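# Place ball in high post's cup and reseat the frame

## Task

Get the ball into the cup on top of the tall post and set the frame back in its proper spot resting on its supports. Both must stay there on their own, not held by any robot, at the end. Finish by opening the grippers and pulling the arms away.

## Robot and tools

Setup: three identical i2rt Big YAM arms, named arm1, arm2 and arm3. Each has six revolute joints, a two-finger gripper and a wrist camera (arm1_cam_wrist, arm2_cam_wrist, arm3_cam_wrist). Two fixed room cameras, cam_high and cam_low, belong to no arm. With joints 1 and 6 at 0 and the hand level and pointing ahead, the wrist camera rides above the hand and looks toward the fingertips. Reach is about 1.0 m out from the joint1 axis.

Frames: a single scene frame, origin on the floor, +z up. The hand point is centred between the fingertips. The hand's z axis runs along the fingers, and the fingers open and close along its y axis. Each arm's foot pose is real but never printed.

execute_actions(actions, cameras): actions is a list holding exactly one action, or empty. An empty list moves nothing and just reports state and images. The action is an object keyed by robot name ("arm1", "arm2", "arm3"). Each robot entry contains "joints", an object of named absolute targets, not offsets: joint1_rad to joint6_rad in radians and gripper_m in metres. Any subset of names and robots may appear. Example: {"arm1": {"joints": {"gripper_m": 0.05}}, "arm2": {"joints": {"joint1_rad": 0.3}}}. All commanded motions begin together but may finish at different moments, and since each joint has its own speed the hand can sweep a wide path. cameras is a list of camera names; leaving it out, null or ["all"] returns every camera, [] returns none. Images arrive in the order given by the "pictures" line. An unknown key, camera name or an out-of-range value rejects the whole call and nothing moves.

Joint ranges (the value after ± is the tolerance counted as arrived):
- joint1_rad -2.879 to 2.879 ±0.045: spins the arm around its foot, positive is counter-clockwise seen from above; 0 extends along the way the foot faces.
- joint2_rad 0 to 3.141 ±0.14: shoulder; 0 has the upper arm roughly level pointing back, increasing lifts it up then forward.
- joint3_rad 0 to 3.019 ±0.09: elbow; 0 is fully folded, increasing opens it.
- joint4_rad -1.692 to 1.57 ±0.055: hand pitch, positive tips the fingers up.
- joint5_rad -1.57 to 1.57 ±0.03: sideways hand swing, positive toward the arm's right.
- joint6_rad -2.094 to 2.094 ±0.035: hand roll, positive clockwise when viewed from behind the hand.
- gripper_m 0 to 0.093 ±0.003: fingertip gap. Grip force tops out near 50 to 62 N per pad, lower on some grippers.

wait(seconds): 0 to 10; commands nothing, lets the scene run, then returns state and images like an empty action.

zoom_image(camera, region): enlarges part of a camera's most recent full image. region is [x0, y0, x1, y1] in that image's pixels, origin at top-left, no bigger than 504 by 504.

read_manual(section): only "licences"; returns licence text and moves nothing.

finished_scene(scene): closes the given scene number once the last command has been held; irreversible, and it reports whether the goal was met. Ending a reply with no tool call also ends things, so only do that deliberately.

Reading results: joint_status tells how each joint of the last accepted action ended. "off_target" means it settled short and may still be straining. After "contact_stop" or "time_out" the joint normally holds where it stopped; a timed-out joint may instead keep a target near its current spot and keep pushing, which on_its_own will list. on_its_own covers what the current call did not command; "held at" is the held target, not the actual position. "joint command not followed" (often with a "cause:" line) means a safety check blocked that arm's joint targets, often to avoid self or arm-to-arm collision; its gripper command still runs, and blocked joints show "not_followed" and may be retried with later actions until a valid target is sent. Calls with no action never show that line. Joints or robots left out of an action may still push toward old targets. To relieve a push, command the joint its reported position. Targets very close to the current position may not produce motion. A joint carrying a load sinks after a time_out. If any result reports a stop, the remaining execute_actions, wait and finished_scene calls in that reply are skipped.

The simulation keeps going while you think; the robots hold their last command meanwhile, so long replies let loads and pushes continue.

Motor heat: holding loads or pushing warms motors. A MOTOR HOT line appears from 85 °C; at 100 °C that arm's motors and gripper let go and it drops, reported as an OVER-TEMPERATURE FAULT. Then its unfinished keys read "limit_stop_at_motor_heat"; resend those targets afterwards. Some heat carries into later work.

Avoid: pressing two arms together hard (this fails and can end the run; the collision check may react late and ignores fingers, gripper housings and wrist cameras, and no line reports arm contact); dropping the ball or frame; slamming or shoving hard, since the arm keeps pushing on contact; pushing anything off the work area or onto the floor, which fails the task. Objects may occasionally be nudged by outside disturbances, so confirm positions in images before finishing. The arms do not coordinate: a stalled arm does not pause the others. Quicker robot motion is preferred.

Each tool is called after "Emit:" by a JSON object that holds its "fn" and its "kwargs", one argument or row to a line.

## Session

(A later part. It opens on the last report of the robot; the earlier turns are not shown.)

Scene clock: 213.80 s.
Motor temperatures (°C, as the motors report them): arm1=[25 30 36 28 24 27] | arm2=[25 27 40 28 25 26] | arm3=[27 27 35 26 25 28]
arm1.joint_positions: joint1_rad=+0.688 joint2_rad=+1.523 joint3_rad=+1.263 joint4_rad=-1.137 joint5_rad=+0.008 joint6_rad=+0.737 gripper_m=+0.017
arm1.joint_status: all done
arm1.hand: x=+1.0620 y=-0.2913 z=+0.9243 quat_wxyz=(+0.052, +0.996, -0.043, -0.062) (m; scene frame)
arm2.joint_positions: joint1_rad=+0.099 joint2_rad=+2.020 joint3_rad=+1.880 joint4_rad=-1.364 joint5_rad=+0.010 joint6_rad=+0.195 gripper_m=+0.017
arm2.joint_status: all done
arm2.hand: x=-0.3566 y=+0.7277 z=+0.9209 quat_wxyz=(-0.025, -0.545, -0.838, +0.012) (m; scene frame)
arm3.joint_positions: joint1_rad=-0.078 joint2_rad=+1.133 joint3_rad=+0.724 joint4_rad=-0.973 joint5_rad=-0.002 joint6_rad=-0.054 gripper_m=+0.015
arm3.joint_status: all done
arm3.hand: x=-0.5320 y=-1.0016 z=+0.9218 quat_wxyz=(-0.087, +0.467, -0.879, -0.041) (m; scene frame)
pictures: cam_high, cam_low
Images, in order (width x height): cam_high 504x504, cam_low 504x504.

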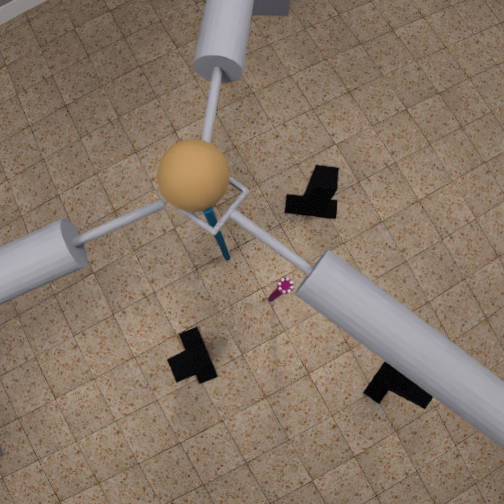

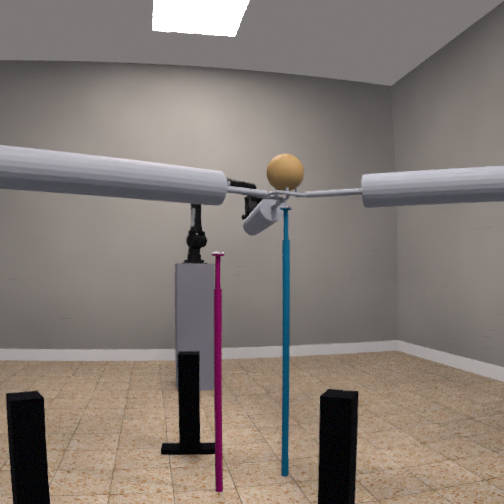

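Emit:
{"fn": "execute_actions", "kwargs": {
  "actions": [
    {"arm1":{"joints":{"joint2_rad":1.527,"joint3_rad":1.189,"joint4_rad":-1.03}},"arm2":{"joints":{"joint2_rad":2.009,"joint3_rad":1.825,"joint4_rad":-1.262}},"arm3":{"joints":{"joint2_rad":1.17,"joint3_rad":0.669,"joint4_rad":-0.82}}}
  ],
  "cameras": ["cam_high","cam_low"]
}}

Emit:
{"fn": "zoom_image", "kwargs": {
  "camera": "cam_low",
  "region": [225, 140, 345, 260]
}}

Emit:
{"fn": "zoom_image", "kwargs": {
  "camera": "cam_high",
  "region": [130, 110, 290, 270]
}}

Scene clock: 234.50 s.
Motor temperatures (°C, as the motors report them): arm1=[25 30 33 28 24 26] | arm2=[25 27 35 28 25 26] | arm3=[27 27 35 26 25 28]
arm1.joint_positions: joint1_rad=+0.684 joint2_rad=+1.554 joint3_rad=+1.185 joint4_rad=-1.023 joint5_rad=+0.007 joint6_rad=+0.731 gripper_m=+0.017
arm1.joint_status: all done
arm1.hand: x=+1.0615 y=-0.2901 z=+0.8832 quat_wxyz=(+0.054, +0.996, -0.042, -0.064) (m; scene frame)
arm2.joint_positions: joint1_rad=+0.099 joint2_rad=+2.040 joint3_rad=+1.806 joint4_rad=-1.271 joint5_rad=+0.006 joint6_rad=+0.196 gripper_m=+0.017
arm2.joint_status: all done
arm2.hand: x=-0.3564 y=+0.7291 z=+0.8813 quat_wxyz=(-0.025, -0.545, -0.838, +0.010) (m; scene frame)
arm3.joint_positions: joint1_rad=-0.078 joint2_rad=+1.201 joint3_rad=+0.654 joint4_rad=-0.833 joint5_rad=-0.003 joint6_rad=-0.054 gripper_m=+0.015
arm3.joint_status: all done
arm3.hand: x=-0.5310 y=-0.9999 z=+0.8809 quat_wxyz=(-0.087, +0.467, -0.879, -0.042) (m; scene frame)
pictures: cam_high, cam_low
Images, in order (width x height): cam_high 504x504, cam_low 504x504.

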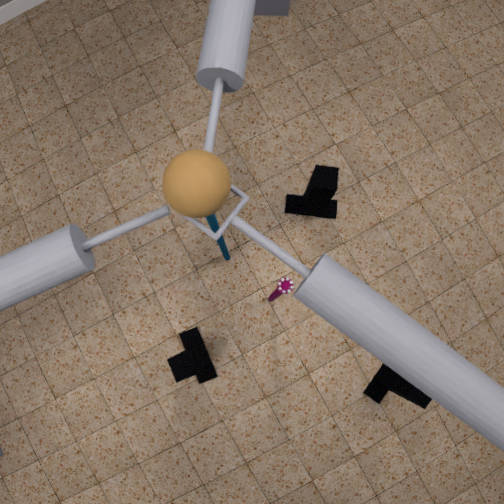

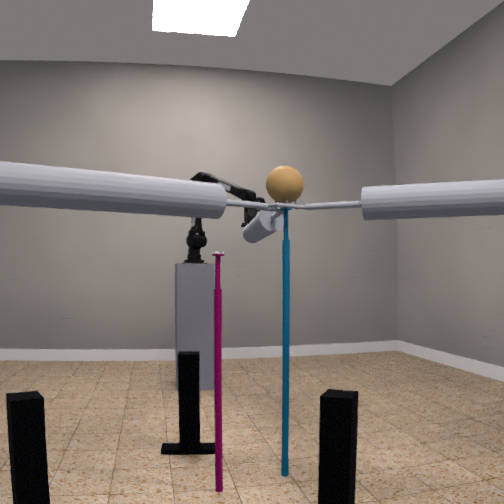

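Region (225, 140, 345, 260) of cam_low's 504x504 image, scaled by 4.200, with more detail than that image has.

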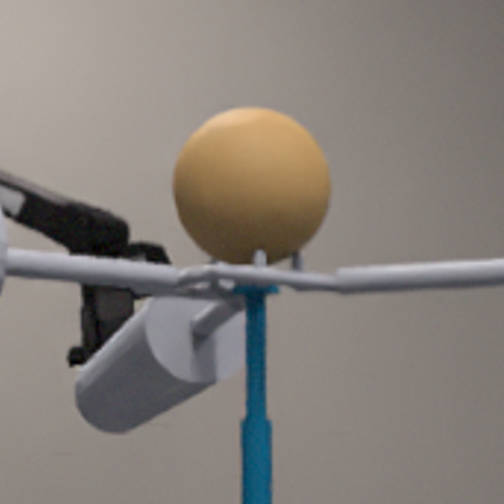

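Region (130, 110, 290, 270) of cam_high's 504x504 image, scaled by 3.150, with more detail than that image has.

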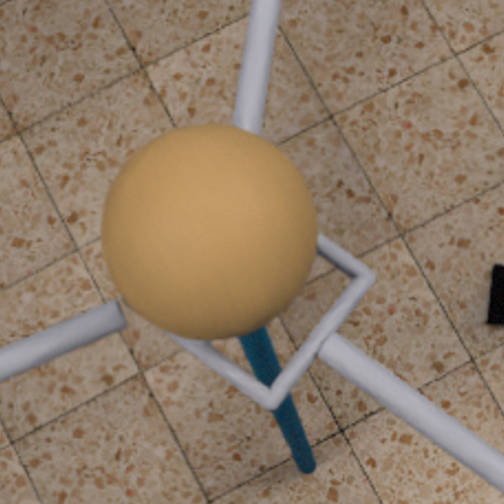

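Emit:
{"fn": "execute_actions", "kwargs": {
  "actions": [
    {"arm1":{"joints":{"joint2_rad":1.578,"joint3_rad":1.118,"joint4_rad":-0.908}},"arm2":{"joints":{"joint2_rad":2.044,"joint3_rad":1.762,"joint4_rad":-1.164}},"arm3":{"joints":{"joint2_rad":1.264,"joint3_rad":0.603,"joint4_rad":-0.66}}}
  ],
  "cameras": ["cam_high","cam_low"]
}}

Emit:
{"fn": "zoom_image", "kwargs": {
  "camera": "cam_low",
  "region": [225, 140, 345, 260]
}}

Emit:
{"fn": "zoom_image", "kwargs": {
  "camera": "cam_high",
  "region": [130, 110, 290, 270]
}}

Scene clock: 250.97 s.
Motor temperatures (°C, as the motors report them): arm1=[25 31 33 28 24 26] | arm2=[25 27 34 28 25 26] | arm3=[27 27 34 26 25 28]
arm1.joint_positions: joint1_rad=+0.683 joint2_rad=+1.596 joint3_rad=+1.119 joint4_rad=-0.910 joint5_rad=+0.005 joint6_rad=+0.730 gripper_m=+0.017
arm1.joint_status: all done
arm1.hand: x=+1.0615 y=-0.2898 z=+0.8432 quat_wxyz=(+0.056, +0.995, -0.043, -0.065) (m; scene frame)
arm2.joint_positions: joint1_rad=+0.100 joint2_rad=+2.072 joint3_rad=+1.747 joint4_rad=-1.178 joint5_rad=+0.003 joint6_rad=+0.196 gripper_m=+0.017
arm2.joint_status: all done
arm2.hand: x=-0.3553 y=+0.7298 z=+0.8408 quat_wxyz=(-0.027, -0.545, -0.838, +0.009) (m; scene frame)
arm3.joint_positions: joint1_rad=-0.078 joint2_rad=+1.286 joint3_rad=+0.594 joint4_rad=-0.680 joint5_rad=-0.003 joint6_rad=-0.054 gripper_m=+0.015
arm3.joint_status: all done
arm3.hand: x=-0.5298 y=-0.9983 z=+0.8410 quat_wxyz=(-0.091, +0.467, -0.879, -0.044) (m; scene frame)
pictures: cam_high, cam_low
Images, in order (width x height): cam_high 504x504, cam_low 504x504.

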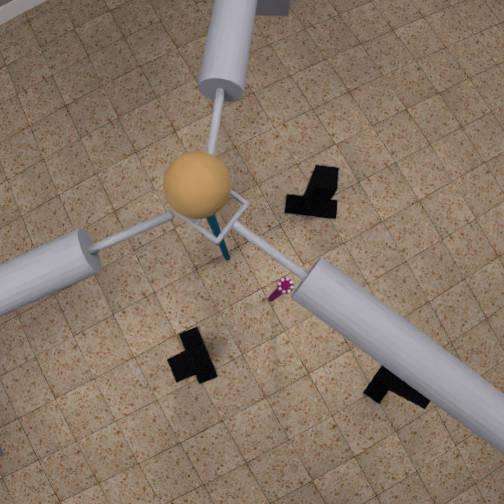

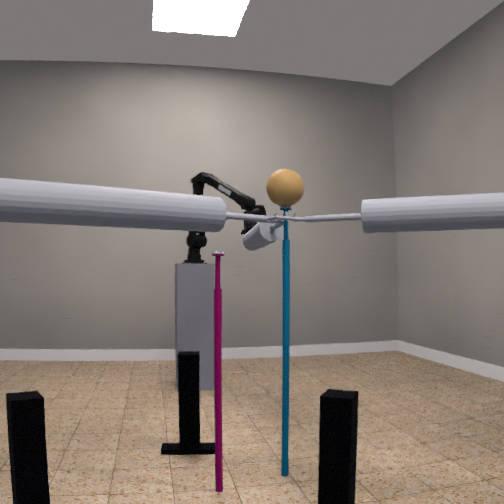

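Region (225, 140, 345, 260) of cam_low's 504x504 image, scaled by 4.200, with more detail than that image has.

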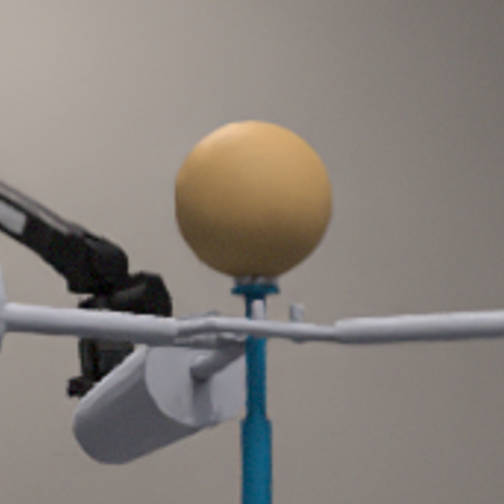

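Region (130, 110, 290, 270) of cam_high's 504x504 image, scaled by 3.150, with more detail than that image has.

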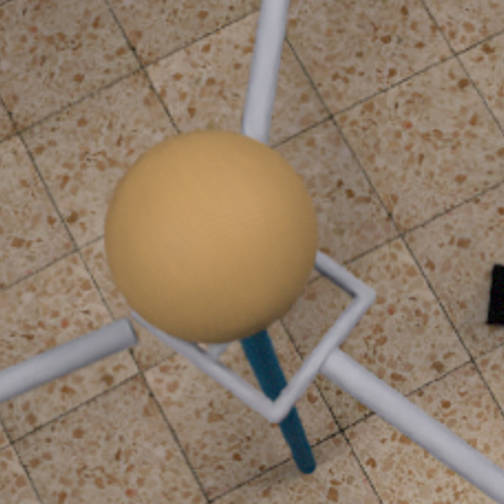

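Emit:
{"fn": "execute_actions", "kwargs": {
  "actions": [
    {"arm1":{"joints":{"joint2_rad":1.607,"joint3_rad":1.08,"joint4_rad":-0.841}},"arm2":{"joints":{"joint2_rad":2.065,"joint3_rad":1.728,"joint4_rad":-1.11}},"arm3":{"joints":{"joint2_rad":1.319,"joint3_rad":0.57,"joint4_rad":-0.572}}}
  ],
  "cameras": ["cam_low"]
}}

Emit:
{"fn": "zoom_image", "kwargs": {
  "camera": "cam_low",
  "region": [225, 140, 345, 260]
}}

Scene clock: 315.30 s.
Motor temperatures (°C, as the motors report them): arm1=[25 31 32 28 24 26] | arm2=[25 28 33 28 25 26] | arm3=[27 27 34 26 25 28]
arm1.joint_positions: joint1_rad=+0.680 joint2_rad=+1.618 joint3_rad=+1.084 joint4_rad=-0.845 joint5_rad=+0.005 joint6_rad=+0.729 gripper_m=+0.017
arm1.joint_status: all done
arm1.hand: x=+1.0615 y=-0.2888 z=+0.8228 quat_wxyz=(+0.059, +0.995, -0.043, -0.068) (m; scene frame)
arm2.joint_positions: joint1_rad=+0.100 joint2_rad=+2.090 joint3_rad=+1.717 joint4_rad=-1.126 joint5_rad=+0.001 joint6_rad=+0.196 gripper_m=+0.017
arm2.joint_status: all done
arm2.hand: x=-0.3553 y=+0.7305 z=+0.8186 quat_wxyz=(-0.028, -0.544, -0.838, +0.008) (m; scene frame)
arm3.joint_positions: joint1_rad=-0.078 joint2_rad=+1.337 joint3_rad=+0.565 joint4_rad=-0.591 joint5_rad=-0.003 joint6_rad=-0.054 gripper_m=+0.015
arm3.joint_status: all done
arm3.hand: x=-0.5290 y=-0.9972 z=+0.8203 quat_wxyz=(-0.095, +0.466, -0.878, -0.046) (m; scene frame)
pictures: cam_low
Images, in order (width x height): cam_low 504x504.

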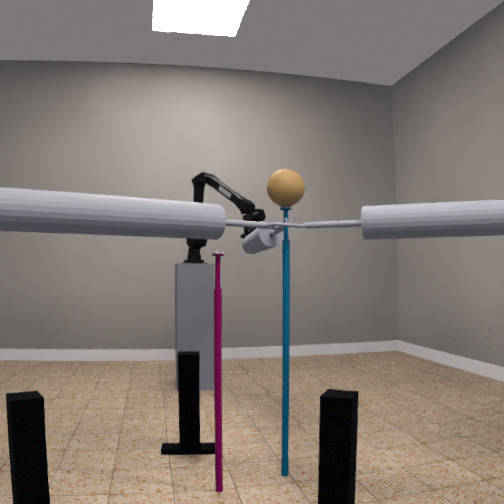

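Region (225, 140, 345, 260) of cam_low's 504x504 image, scaled by 4.200, with more detail than that image has.

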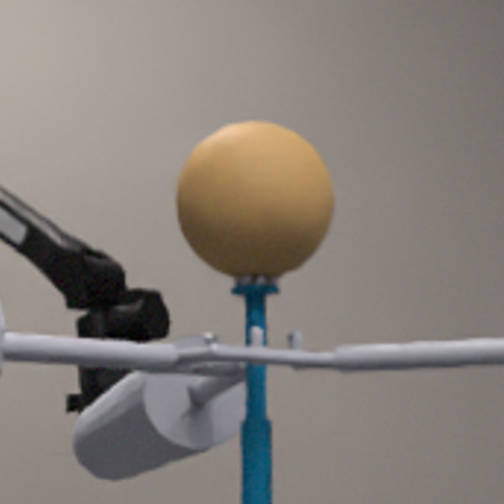

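Emit:
{"fn": "execute_actions", "kwargs": {
  "actions": [
    {"arm1":{"joints":{"joint1_rad":0.557,"joint2_rad":1.58,"joint3_rad":1.04,"joint4_rad":-0.806,"joint6_rad":0.603}},"arm2":{"joints":{"joint1_rad":0.117,"joint2_rad":1.905,"joint3_rad":1.468,"joint4_rad":-0.98,"joint6_rad":0.213}},"arm3":{"joints":{"joint1_rad":0.074,"joint2_rad":1.40,"joint3_rad":0.646,"joint4_rad":-0.553,"joint6_rad":0.10}}}
  ],
  "cameras": ["cam_high","cam_low"]
}}

Emit:
{"fn": "zoom_image", "kwargs": {
  "camera": "cam_high",
  "region": [130, 110, 290, 270]
}}

Scene clock: 323.33 s.
Motor temperatures (°C, as the motors report them): arm1=[25 31 31 28 24 26] | arm2=[25 28 33 28 25 26] | arm3=[27 27 34 26 25 28]
arm1.joint_positions: joint1_rad=+0.555 joint2_rad=+1.616 joint3_rad=+1.047 joint4_rad=-0.806 joint5_rad=+0.005 joint6_rad=+0.600 gripper_m=+0.017
arm1.joint_status: all done
arm1.hand: x=+1.0344 y=-0.2346 z=+0.8112 quat_wxyz=(+0.050, +0.995, -0.042, -0.077) (m; scene frame)
arm2.joint_positions: joint1_rad=+0.111 joint2_rad=+1.951 joint3_rad=+1.468 joint4_rad=-0.999 joint5_rad=+0.003 joint6_rad=+0.204 gripper_m=+0.017
arm2.joint_status: all done
arm2.hand: x=-0.3828 y=+0.7799 z=+0.8134 quat_wxyz=(-0.037, -0.543, -0.839, +0.012) (m; scene frame)
arm3.joint_positions: joint1_rad=+0.060 joint2_rad=+1.415 joint3_rad=+0.620 joint4_rad=-0.555 joint5_rad=-0.002 joint6_rad=+0.083 gripper_m=+0.015
arm3.joint_status: all done
arm3.hand: x=-0.5529 y=-0.9493 z=+0.8153 quat_wxyz=(-0.094, +0.466, -0.878, -0.061) (m; scene frame)
pictures: cam_high, cam_low
Images, in order (width x height): cam_high 504x504, cam_low 504x504.

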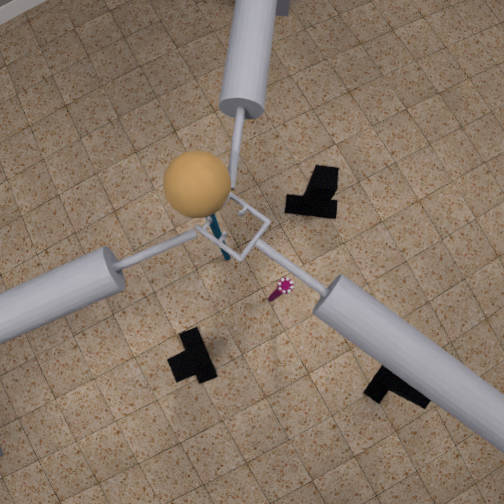

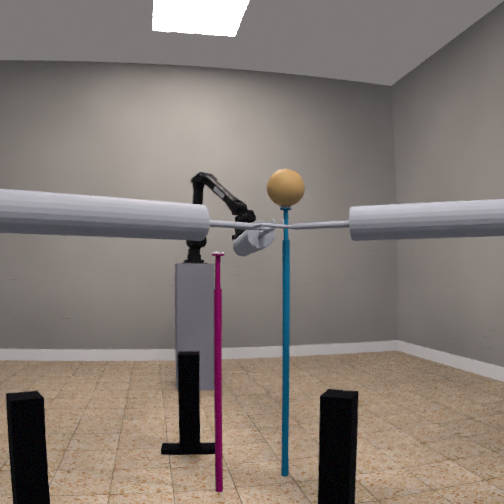

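Region (130, 110, 290, 270) of cam_high's 504x504 image, scaled by 3.150, with more detail than that image has.

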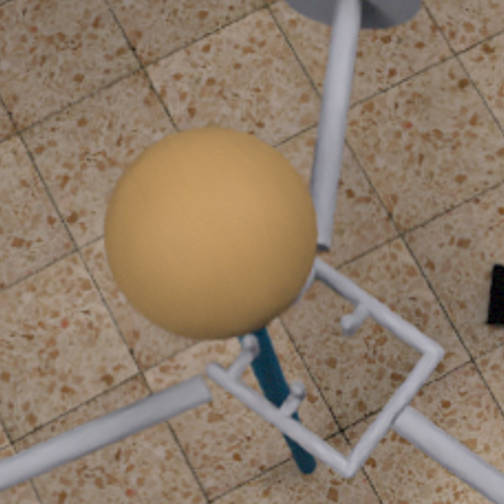

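Emit:
{"fn": "execute_actions", "kwargs": {
  "actions": [
    {"arm1":{"joints":{"joint1_rad":0.412,"joint2_rad":1.542,"joint3_rad":1.012,"joint4_rad":-0.77,"joint6_rad":0.457}},"arm2":{"joints":{"joint1_rad":0.146,"joint2_rad":1.71,"joint3_rad":1.19,"joint4_rad":-0.845,"joint6_rad":0.245}},"arm3":{"joints":{"joint1_rad":0.229,"joint2_rad":1.507,"joint3_rad":0.774,"joint4_rad":-0.545,"joint6_rad":0.262}}}
  ],
  "cameras": ["cam_high","cam_low"]
}}

Scene clock: 331.03 s.
Motor temperatures (°C, as the motors report them): arm1=[25 31 31 28 24 26] | arm2=[25 28 32 28 25 26] | arm3=[27 27 34 26 25 28]
arm1.joint_positions: joint1_rad=+0.397 joint2_rad=+1.573 joint3_rad=+1.017 joint4_rad=-0.765 joint5_rad=+0.012 joint6_rad=+0.445 gripper_m=+0.017
arm1.joint_status: all done
arm1.hand: x=+1.0027 y=-0.1653 z=+0.8212 quat_wxyz=(+0.043, +0.992, -0.043, -0.110) (m; scene frame)
arm2.joint_positions: joint1_rad=+0.148 joint2_rad=+1.754 joint3_rad=+1.192 joint4_rad=-0.870 joint5_rad=-0.003 joint6_rad=+0.241 gripper_m=+0.017
arm2.joint_status: all done
arm2.hand: x=-0.4080 y=+0.8494 z=+0.8227 quat_wxyz=(-0.062, -0.542, -0.838, +0.016) (m; scene frame)
arm3.joint_positions: joint1_rad=+0.214 joint2_rad=+1.524 joint3_rad=+0.746 joint4_rad=-0.548 joint5_rad=+0.007 joint6_rad=+0.242 gripper_m=+0.015
arm3.joint_status: all done
arm3.hand: x=-0.5826 y=-0.8782 z=+0.8182 quat_wxyz=(-0.095, +0.463, -0.878, -0.079) (m; scene frame)
pictures: cam_high, cam_low
Images, in order (width x height): cam_high 504x504, cam_low 504x504.

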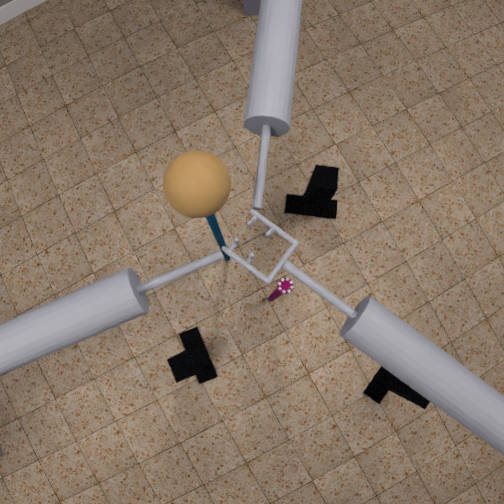

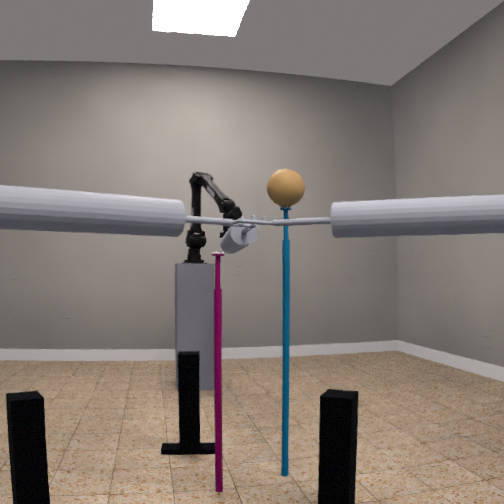

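Emit:
{"fn": "execute_actions", "kwargs": {
  "actions": [
    {"arm1":{"joints":{"joint1_rad":0.18,"joint2_rad":1.585,"joint3_rad":1.04,"joint4_rad":-0.72,"joint6_rad":0.22}},"arm2":{"joints":{"joint1_rad":0.203,"joint2_rad":1.407,"joint3_rad":0.797,"joint4_rad":-0.685,"joint6_rad":0.303}},"arm3":{"joints":{"joint1_rad":0.404,"joint2_rad":1.694,"joint3_rad":1.01,"joint4_rad":-0.54,"joint6_rad":0.445}}}
  ],
  "cameras": []
}}

Scene clock: 340.23 s.
Motor temperatures (°C, as the motors report them): arm1=[25 31 31 28 24 26] | arm2=[25 27 32 28 25 26] | arm3=[27 27 34 26 25 28]
arm1.joint_positions: joint1_rad=+0.161 joint2_rad=+1.592 joint3_rad=+1.031 joint4_rad=-0.698 joint5_rad=+0.010 joint6_rad=+0.207 gripper_m=+0.017
arm1.joint_status: all done
arm1.hand: x=+0.9562 y=-0.0592 z=+0.8214 quat_wxyz=(+0.020, +0.988, -0.042, -0.146) (m; scene frame)
arm2.joint_positions: joint1_rad=+0.217 joint2_rad=+1.428 joint3_rad=+0.812 joint4_rad=-0.688 joint5_rad=-0.011 joint6_rad=+0.314 gripper_m=+0.017
arm2.joint_status: all done
arm2.hand: x=-0.4487 y=+0.9496 z=+0.8380 quat_wxyz=(-0.125, -0.541, -0.832, +0.024) (m; scene frame)
arm3.joint_positions: joint1_rad=+0.372 joint2_rad=+1.720 joint3_rad=+0.968 joint4_rad=-0.548 joint5_rad=+0.017 joint6_rad=+0.402 gripper_m=+0.015
arm3.joint_status: joint6_rad time_out (moved +0.160 of +0.203); the others done
arm3.on_its_own: joint6_rad reads +0.402 and still pushes toward +0.445 since a time_out
arm3.hand: x=-0.6247 y=-0.7761 z=+0.8103 quat_wxyz=(-0.093, +0.461, -0.877, -0.100) (m; scene frame)
pictures: none
No camera images: the call's "cameras" was empty. Leave "cameras" out to get every camera's image.

Emit:
{"fn": "execute_actions", "kwargs": {
  "actions": [
    {"arm1":{"joints":{"joint1_rad":-0.045,"joint2_rad":1.755,"joint3_rad":1.20,"joint4_rad":-0.655,"joint6_rad":-0.01}},"arm2":{"joints":{"joint1_rad":0.335,"joint2_rad":1.135,"joint3_rad":0.45,"joint4_rad":-0.595,"joint6_rad":0.435}},"arm3":{"joints":{"joint1_rad":0.525,"joint2_rad":1.92,"joint3_rad":1.29,"joint4_rad":-0.53,"joint6_rad":0.55}}}
  ],
  "cameras": ["cam_high"]
}}

Scene clock: 397.17 s.
Motor temperatures (°C, as the motors report them): arm1=[25 30 32 28 24 26] | arm2=[25 26 31 28 25 26] | arm3=[27 27 35 26 26 28]
arm1.joint_positions: joint1_rad=-0.059 joint2_rad=+1.780 joint3_rad=+1.175 joint4_rad=-0.644 joint5_rad=-0.005 joint6_rad=-0.018 gripper_m=+0.017
arm1.joint_status: all done
arm1.hand: x=+0.8934 y=+0.0532 z=+0.7865 quat_wxyz=(-0.007, +0.988, -0.038, -0.153) (m; scene frame)
arm2.joint_positions: joint1_rad=+0.327 joint2_rad=+1.149 joint3_rad=+0.464 joint4_rad=-0.601 joint5_rad=+0.004 joint6_rad=+0.427 gripper_m=+0.017
arm2.joint_status: all done
arm2.hand: x=-0.5067 y=+1.0588 z=+0.8086 quat_wxyz=(-0.136, -0.542, -0.829, +0.018) (m; scene frame)
arm3.joint_positions: joint1_rad=+0.507 joint2_rad=+1.958 joint3_rad=+1.239 joint4_rad=-0.542 joint5_rad=+0.017 joint6_rad=+0.540 gripper_m=+0.015
arm3.joint_status: all done
arm3.hand: x=-0.6844 y=-0.6671 z=+0.7830 quat_wxyz=(-0.088, +0.458, -0.875, -0.128) (m; scene frame)
pictures: cam_high
Images, in order (width x height): cam_high 504x504.

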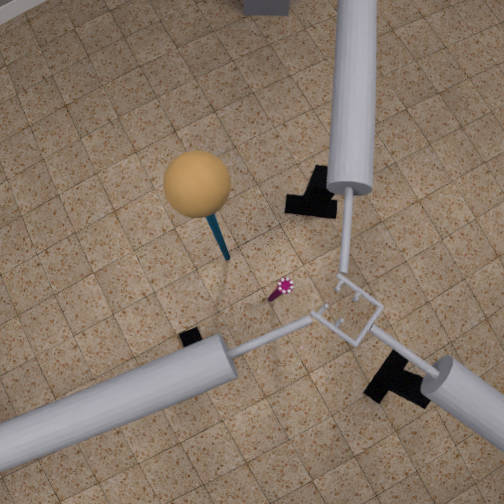

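Emit:
{"fn": "execute_actions", "kwargs": {
  "actions": [
    {"arm1":{"joints":{"joint2_rad":1.92,"joint3_rad":1.136,"joint4_rad":-0.40}},"arm2":{"joints":{"joint2_rad":1.53,"joint3_rad":0.36,"joint4_rad":-0.11}},"arm3":{"joints":{"joint2_rad":2.10,"joint3_rad":1.267,"joint4_rad":-0.312}}}
  ],
  "cameras": []
}}

Scene clock: 403.13 s.
Motor temperatures (°C, as the motors report them): arm1=[25 31 32 28 24 26] | arm2=[25 26 31 28 25 26] | arm3=[27 28 35 26 26 28]
arm1.joint_positions: joint1_rad=-0.054 joint2_rad=+1.956 joint3_rad=+1.134 joint4_rad=-0.415 joint5_rad=-0.003 joint6_rad=-0.015 gripper_m=+0.017
arm1.joint_status: all done
arm1.hand: x=+0.8855 y=+0.0519 z=+0.6942 quat_wxyz=(-0.008, +0.987, -0.038, -0.159) (m; scene frame)
arm2.joint_positions: joint1_rad=+0.329 joint2_rad=+1.537 joint3_rad=+0.365 joint4_rad=-0.133 joint5_rad=+0.003 joint6_rad=+0.428 gripper_m=+0.017
arm2.joint_status: all done
arm2.hand: x=-0.5093 y=+1.0637 z=+0.7044 quat_wxyz=(-0.126, -0.542, -0.831, +0.016) (m; scene frame)
arm3.joint_positions: joint1_rad=+0.521 joint2_rad=+2.156 joint3_rad=+1.239 joint4_rad=-0.337 joint5_rad=+0.013 joint6_rad=+0.558 gripper_m=+0.015
arm3.joint_status: all done
arm3.hand: x=-0.6923 y=-0.6600 z=+0.6850 quat_wxyz=(-0.087, +0.457, -0.875, -0.133) (m; scene frame)
pictures: none
No camera images: the call's "cameras" was empty. Leave "cameras" out to get every camera's image.

Emit:
{"fn": "execute_actions", "kwargs": {
  "actions": [
    {"arm1":{"joints":{"joint2_rad":2.122,"joint3_rad":1.125,"joint4_rad":-0.17}},"arm2":{"joints":{"joint2_rad":2.035,"joint3_rad":0.39,"joint4_rad":0.375}},"arm3":{"joints":{"joint2_rad":2.295,"joint3_rad":1.304,"joint4_rad":-0.122}}}
  ],
  "cameras": []
}}

Scene clock: 408.27 s.
Motor temperatures (°C, as the motors report them): arm1=[25 31 32 28 24 26] | arm2=[25 26 30 28 25 26] | arm3=[27 28 35 26 26 28]
arm1.joint_positions: joint1_rad=-0.049 joint2_rad=+2.151 joint3_rad=+1.117 joint4_rad=-0.183 joint5_rad=-0.005 joint6_rad=-0.010 gripper_m=+0.017
arm1.joint_status: all done
arm1.hand: x=+0.8876 y=+0.0484 z=+0.6012 quat_wxyz=(-0.007, +0.985, -0.037, -0.169) (m; scene frame)
arm2.joint_positions: joint1_rad=+0.333 joint2_rad=+2.038 joint3_rad=+0.395 joint4_rad=+0.354 joint5_rad=+0.006 joint6_rad=+0.434 gripper_m=+0.017
arm2.joint_status: all done
arm2.hand: x=-0.5060 y=+1.0629 z=+0.6034 quat_wxyz=(-0.134, -0.542, -0.829, +0.018) (m; scene frame)
arm3.joint_positions: joint1_rad=+0.515 joint2_rad=+2.343 joint3_rad=+1.260 joint4_rad=-0.147 joint5_rad=+0.012 joint6_rad=+0.557 gripper_m=+0.015
arm3.joint_status: all done
arm3.hand: x=-0.6892 y=-0.6601 z=+0.5989 quat_wxyz=(-0.093, +0.454, -0.875, -0.144) (m; scene frame)
pictures: none
No camera images: the call's "cameras" was empty. Leave "cameras" out to get every camera's image.

Emit:
{"fn": "execute_actions", "kwargs": {
  "actions": [
    {"arm1":{"joints":{"joint2_rad":2.37,"joint3_rad":1.20,"joint4_rad":0.0}},"arm2":{"joints":{"joint2_rad":2.47,"joint3_rad":0.535,"joint4_rad":0.66}},"arm3":{"joints":{"joint2_rad":2.538,"joint3_rad":1.43,"joint4_rad":0.003}}}
  ],
  "cameras": ["cam_high","cam_low"]
}}

Scene clock: 413.50 s.
Motor temperatures (°C, as the motors report them): arm1=[25 31 31 28 24 26] | arm2=[25 26 30 28 25 26] | arm3=[27 28 35 26 26 28]
arm1.joint_positions: joint1_rad=-0.046 joint2_rad=+2.393 joint3_rad=+1.184 joint4_rad=-0.010 joint5_rad=-0.004 joint6_rad=-0.003 gripper_m=+0.017
arm1.joint_status: all done
arm1.hand: x=+0.8904 y=+0.0472 z=+0.5007 quat_wxyz=(-0.006, +0.985, -0.039, -0.168) (m; scene frame)
arm2.joint_positions: joint1_rad=+0.338 joint2_rad=+2.469 joint3_rad=+0.542 joint4_rad=+0.640 joint5_rad=+0.002 joint6_rad=+0.441 gripper_m=+0.017
arm2.joint_status: all done
arm2.hand: x=-0.5028 y=+1.0641 z=+0.5018 quat_wxyz=(-0.136, -0.543, -0.828, +0.015) (m; scene frame)
arm3.joint_positions: joint1_rad=+0.512 joint2_rad=+2.591 joint3_rad=+1.385 joint4_rad=-0.023 joint5_rad=+0.012 joint6_rad=+0.555 gripper_m=+0.015
arm3.joint_status: all done
arm3.hand: x=-0.6866 y=-0.6573 z=+0.4959 quat_wxyz=(-0.094, +0.453, -0.875, -0.144) (m; scene frame)
pictures: cam_high, cam_low
Images, in order (width x height): cam_high 504x504, cam_low 504x504.

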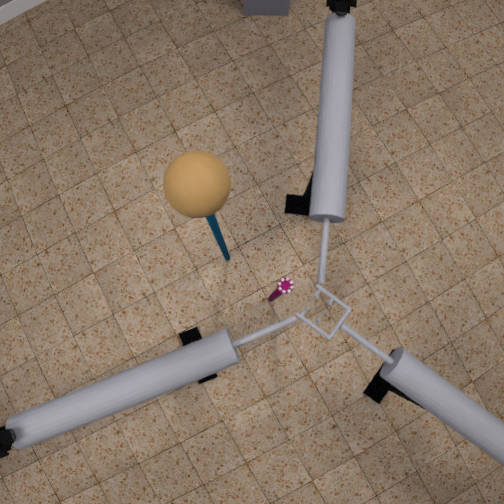

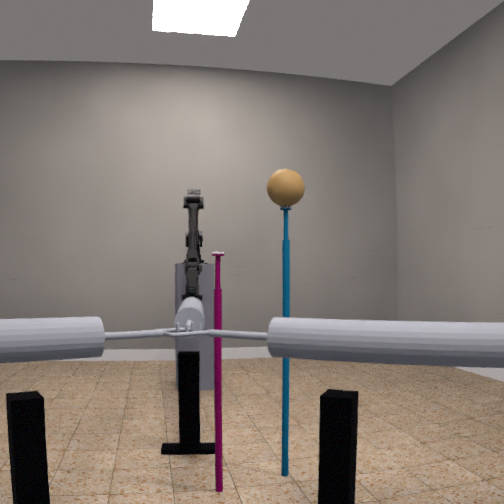

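Emit:
{"fn": "execute_actions", "kwargs": {
  "actions": [
    {"arm1":{"joints":{"joint1_rad":-0.058,"joint2_rad":2.582,"joint3_rad":1.308,"joint4_rad":0.095,"joint6_rad":-0.015}},"arm2":{"joints":{"joint1_rad":0.357,"joint2_rad":2.753,"joint3_rad":0.70,"joint4_rad":0.78,"joint6_rad":0.458}},"arm3":{"joints":{"joint2_rad":2.745,"joint3_rad":1.585,"joint4_rad":0.038}}}
  ],
  "cameras": ["cam_high","cam_low"]
}}

Scene clock: 439.37 s.
Motor temperatures (°C, as the motors report them): arm1=[25 31 30 28 24 26] | arm2=[25 26 29 28 25 26] | arm3=[27 29 34 26 26 28]
arm1.joint_positions: joint1_rad=-0.052 joint2_rad=+2.600 joint3_rad=+1.298 joint4_rad=+0.084 joint5_rad=-0.008 joint6_rad=-0.003 gripper_m=+0.017
arm1.joint_status: all done
arm1.hand: x=+0.8893 y=+0.0498 z=+0.4187 quat_wxyz=(-0.005, +0.985, -0.042, -0.168) (m; scene frame)
arm2.joint_positions: joint1_rad=+0.356 joint2_rad=+2.752 joint3_rad=+0.711 joint4_rad=+0.759 joint5_rad=+0.007 joint6_rad=+0.460 gripper_m=+0.017
arm2.joint_status: all done
arm2.hand: x=-0.5009 y=+1.0697 z=+0.4178 quat_wxyz=(-0.138, -0.544, -0.828, +0.015) (m; scene frame)
arm3.joint_positions: joint1_rad=+0.515 joint2_rad=+2.792 joint3_rad=+1.548 joint4_rad=+0.012 joint5_rad=+0.014 joint6_rad=+0.560 gripper_m=+0.015
arm3.joint_status: all done
arm3.hand: x=-0.6881 y=-0.6502 z=+0.4163 quat_wxyz=(-0.093, +0.452, -0.876, -0.143) (m; scene frame)
pictures: cam_high, cam_low
Images, in order (width x height): cam_high 504x504, cam_low 504x504.

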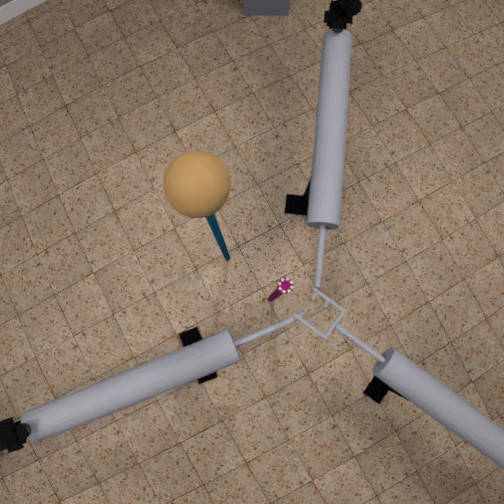

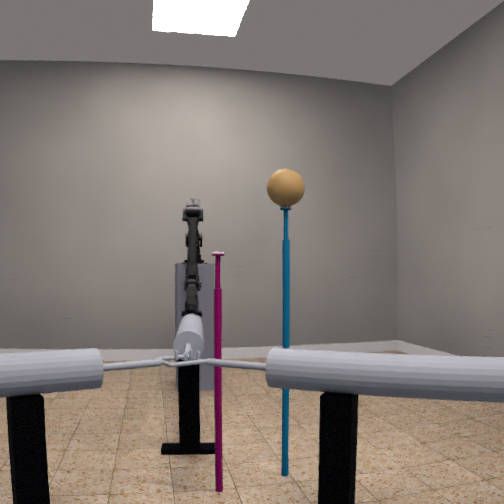

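Emit:
{"fn": "execute_actions", "kwargs": {
  "actions": [
    {"arm1":{"joints":{"gripper_m":0.09}},"arm2":{"joints":{"gripper_m":0.09}},"arm3":{"joints":{"gripper_m":0.09}}}
  ],
  "cameras": ["cam_high"]
}}

Scene clock: 442.83 s.
Motor temperatures (°C, as the motors report them): arm1=[25 31 30 28 24 26] | arm2=[25 26 29 28 25 26] | arm3=[27 29 34 26 26 28]
arm1.joint_positions: joint1_rad=-0.052 joint2_rad=+2.592 joint3_rad=+1.298 joint4_rad=+0.084 joint5_rad=-0.003 joint6_rad=-0.003 gripper_m=+0.090
arm1.joint_status: all done
arm1.hand: x=+0.8856 y=+0.0510 z=+0.4230 quat_wxyz=(-0.007, +0.984, -0.042, -0.172) (m; scene frame)
arm2.joint_positions: joint1_rad=+0.356 joint2_rad=+2.752 joint3_rad=+0.711 joint4_rad=+0.760 joint5_rad=+0.003 joint6_rad=+0.460 gripper_m=+0.090
arm2.joint_status: all done
arm2.hand: x=-0.5002 y=+1.0699 z=+0.4179 quat_wxyz=(-0.139, -0.543, -0.828, +0.013) (m; scene frame)
arm3.joint_positions: joint1_rad=+0.518 joint2_rad=+2.756 joint3_rad=+1.557 joint4_rad=+0.023 joint5_rad=+0.000 joint6_rad=+0.561 gripper_m=+0.090
arm3.joint_status: all done
arm3.hand: x=-0.6908 y=-0.6244 z=+0.4403 quat_wxyz=(-0.100, +0.451, -0.870, -0.170) (m; scene frame)
pictures: cam_high
Images, in order (width x height): cam_high 504x504.

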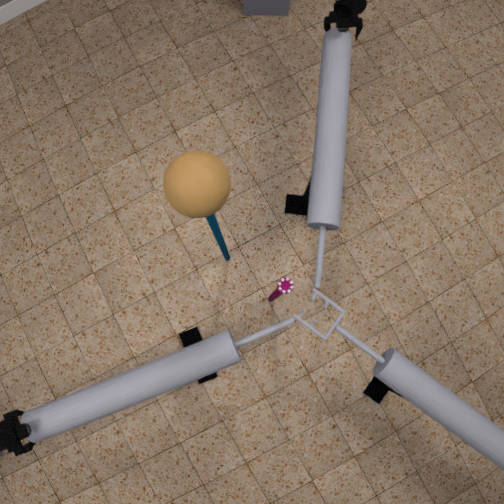

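Emit:
{"fn": "execute_actions", "kwargs": {
  "actions": [
    {"arm1":{"joints":{"joint2_rad":2.38,"joint3_rad":1.17,"joint4_rad":-0.02}},"arm2":{"joints":{"joint2_rad":2.46,"joint3_rad":0.53,"joint4_rad":0.63}},"arm3":{"joints":{"joint2_rad":2.56,"joint3_rad":1.35,"joint4_rad":-0.03}}}
  ],
  "cameras": ["cam_high"]
}}

Scene clock: 453.87 s.
Motor temperatures (°C, as the motors report them): arm1=[25 31 30 28 24 26] | arm2=[25 26 29 28 25 26] | arm3=[27 29 34 26 25 28]
arm1.joint_positions: joint1_rad=-0.052 joint2_rad=+2.362 joint3_rad=+1.169 joint4_rad=-0.013 joint5_rad=-0.003 joint6_rad=-0.003 gripper_m=+0.090
arm1.joint_status: all done
arm1.hand: x=+0.8881 y=+0.0506 z=+0.5141 quat_wxyz=(-0.007, +0.984, -0.042, -0.174) (m; scene frame)
arm2.joint_positions: joint1_rad=+0.356 joint2_rad=+2.455 joint3_rad=+0.537 joint4_rad=+0.643 joint5_rad=+0.003 joint6_rad=+0.460 gripper_m=+0.090
arm2.joint_status: all done
arm2.hand: x=-0.4972 y=+1.0663 z=+0.5060 quat_wxyz=(-0.141, -0.543, -0.828, +0.013) (m; scene frame)
arm3.joint_positions: joint1_rad=+0.518 joint2_rad=+2.543 joint3_rad=+1.354 joint4_rad=-0.022 joint5_rad=+0.000 joint6_rad=+0.559 gripper_m=+0.090
arm3.joint_status: all done
arm3.hand: x=-0.6925 y=-0.6540 z=+0.5165 quat_wxyz=(-0.092, +0.454, -0.873, -0.155) (m; scene frame)
pictures: cam_high
Images, in order (width x height): cam_high 504x504.

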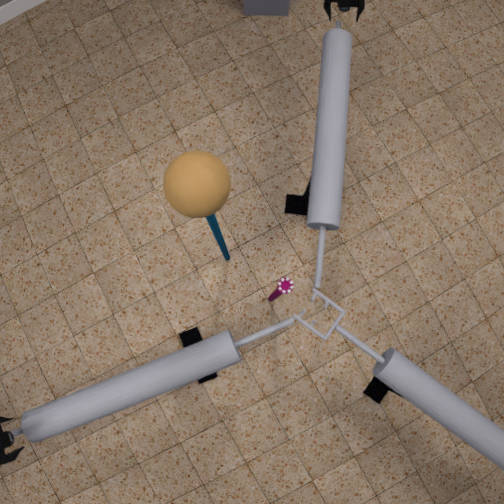

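Emit:
{"fn": "execute_actions", "kwargs": {
  "actions": [
    {"arm1":{"joints":{"joint1_rad":0,"joint2_rad":1.2,"joint3_rad":1.0,"joint4_rad":-1.0,"joint6_rad":0}},"arm2":{"joints":{"joint1_rad":0,"joint2_rad":1.2,"joint3_rad":1.0,"joint4_rad":-1.0,"joint6_rad":0}},"arm3":{"joints":{"joint1_rad":0,"joint2_rad":1.2,"joint3_rad":1.0,"joint4_rad":-1.0,"joint6_rad":0}}}
  ],
  "cameras": ["cam_high","cam_low"]
}}

Scene clock: 464.43 s.
Motor temperatures (°C, as the motors report them): arm1=[25 31 30 28 24 26] | arm2=[25 26 29 28 25 26] | arm3=[27 28 33 26 25 28]
arm1.joint_positions: joint1_rad=+0.004 joint2_rad=+1.197 joint3_rad=+0.988 joint4_rad=-0.990 joint5_rad=-0.001 joint6_rad=-0.003 gripper_m=+0.090
arm1.joint_status: all done
arm1.hand: x=+1.0375 y=+0.0141 z=+0.9521 quat_wxyz=(-0.003, +0.984, -0.015, -0.178) (m; scene frame)
arm2.joint_positions: joint1_rad=-0.011 joint2_rad=+1.205 joint3_rad=+0.992 joint4_rad=-0.986 joint5_rad=+0.000 joint6_rad=+0.010 gripper_m=+0.090
arm2.joint_status: all done
arm2.hand: x=-0.5259 y=+0.8916 z=+0.9790 quat_wxyz=(-0.156, -0.505, -0.845, +0.088) (m; scene frame)
arm3.joint_positions: joint1_rad=-0.011 joint2_rad=+1.195 joint3_rad=+1.004 joint4_rad=-0.991 joint5_rad=+0.001 joint6_rad=+0.009 gripper_m=+0.090
arm3.joint_status: all done
arm3.hand: x=-0.4971 y=-0.9106 z=+1.0208 quat_wxyz=(-0.171, +0.461, -0.866, -0.093) (m; scene frame)
pictures: cam_high, cam_low
Images, in order (width x height): cam_high 504x504, cam_low 504x504.

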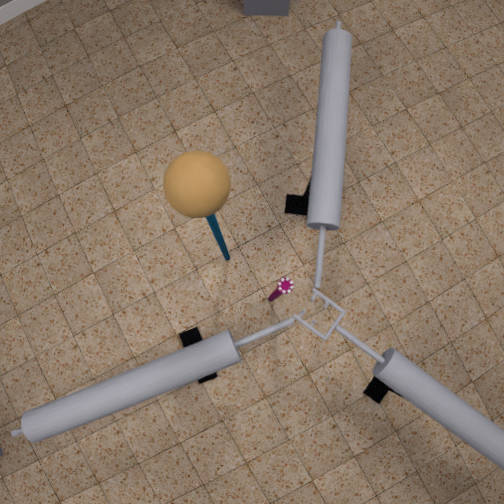

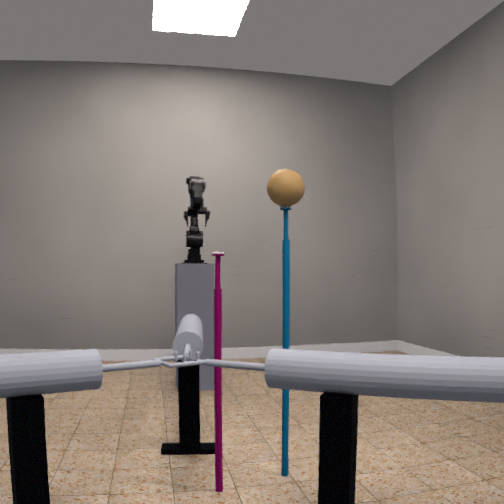

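The ball is in the high post's cup. The frame is back on its rests, matching where it started, and all three arms are clear.

Emit:
{"fn": "finished_scene", "kwargs": {
  "scene": 2
}}

The scene is finished: the task was done.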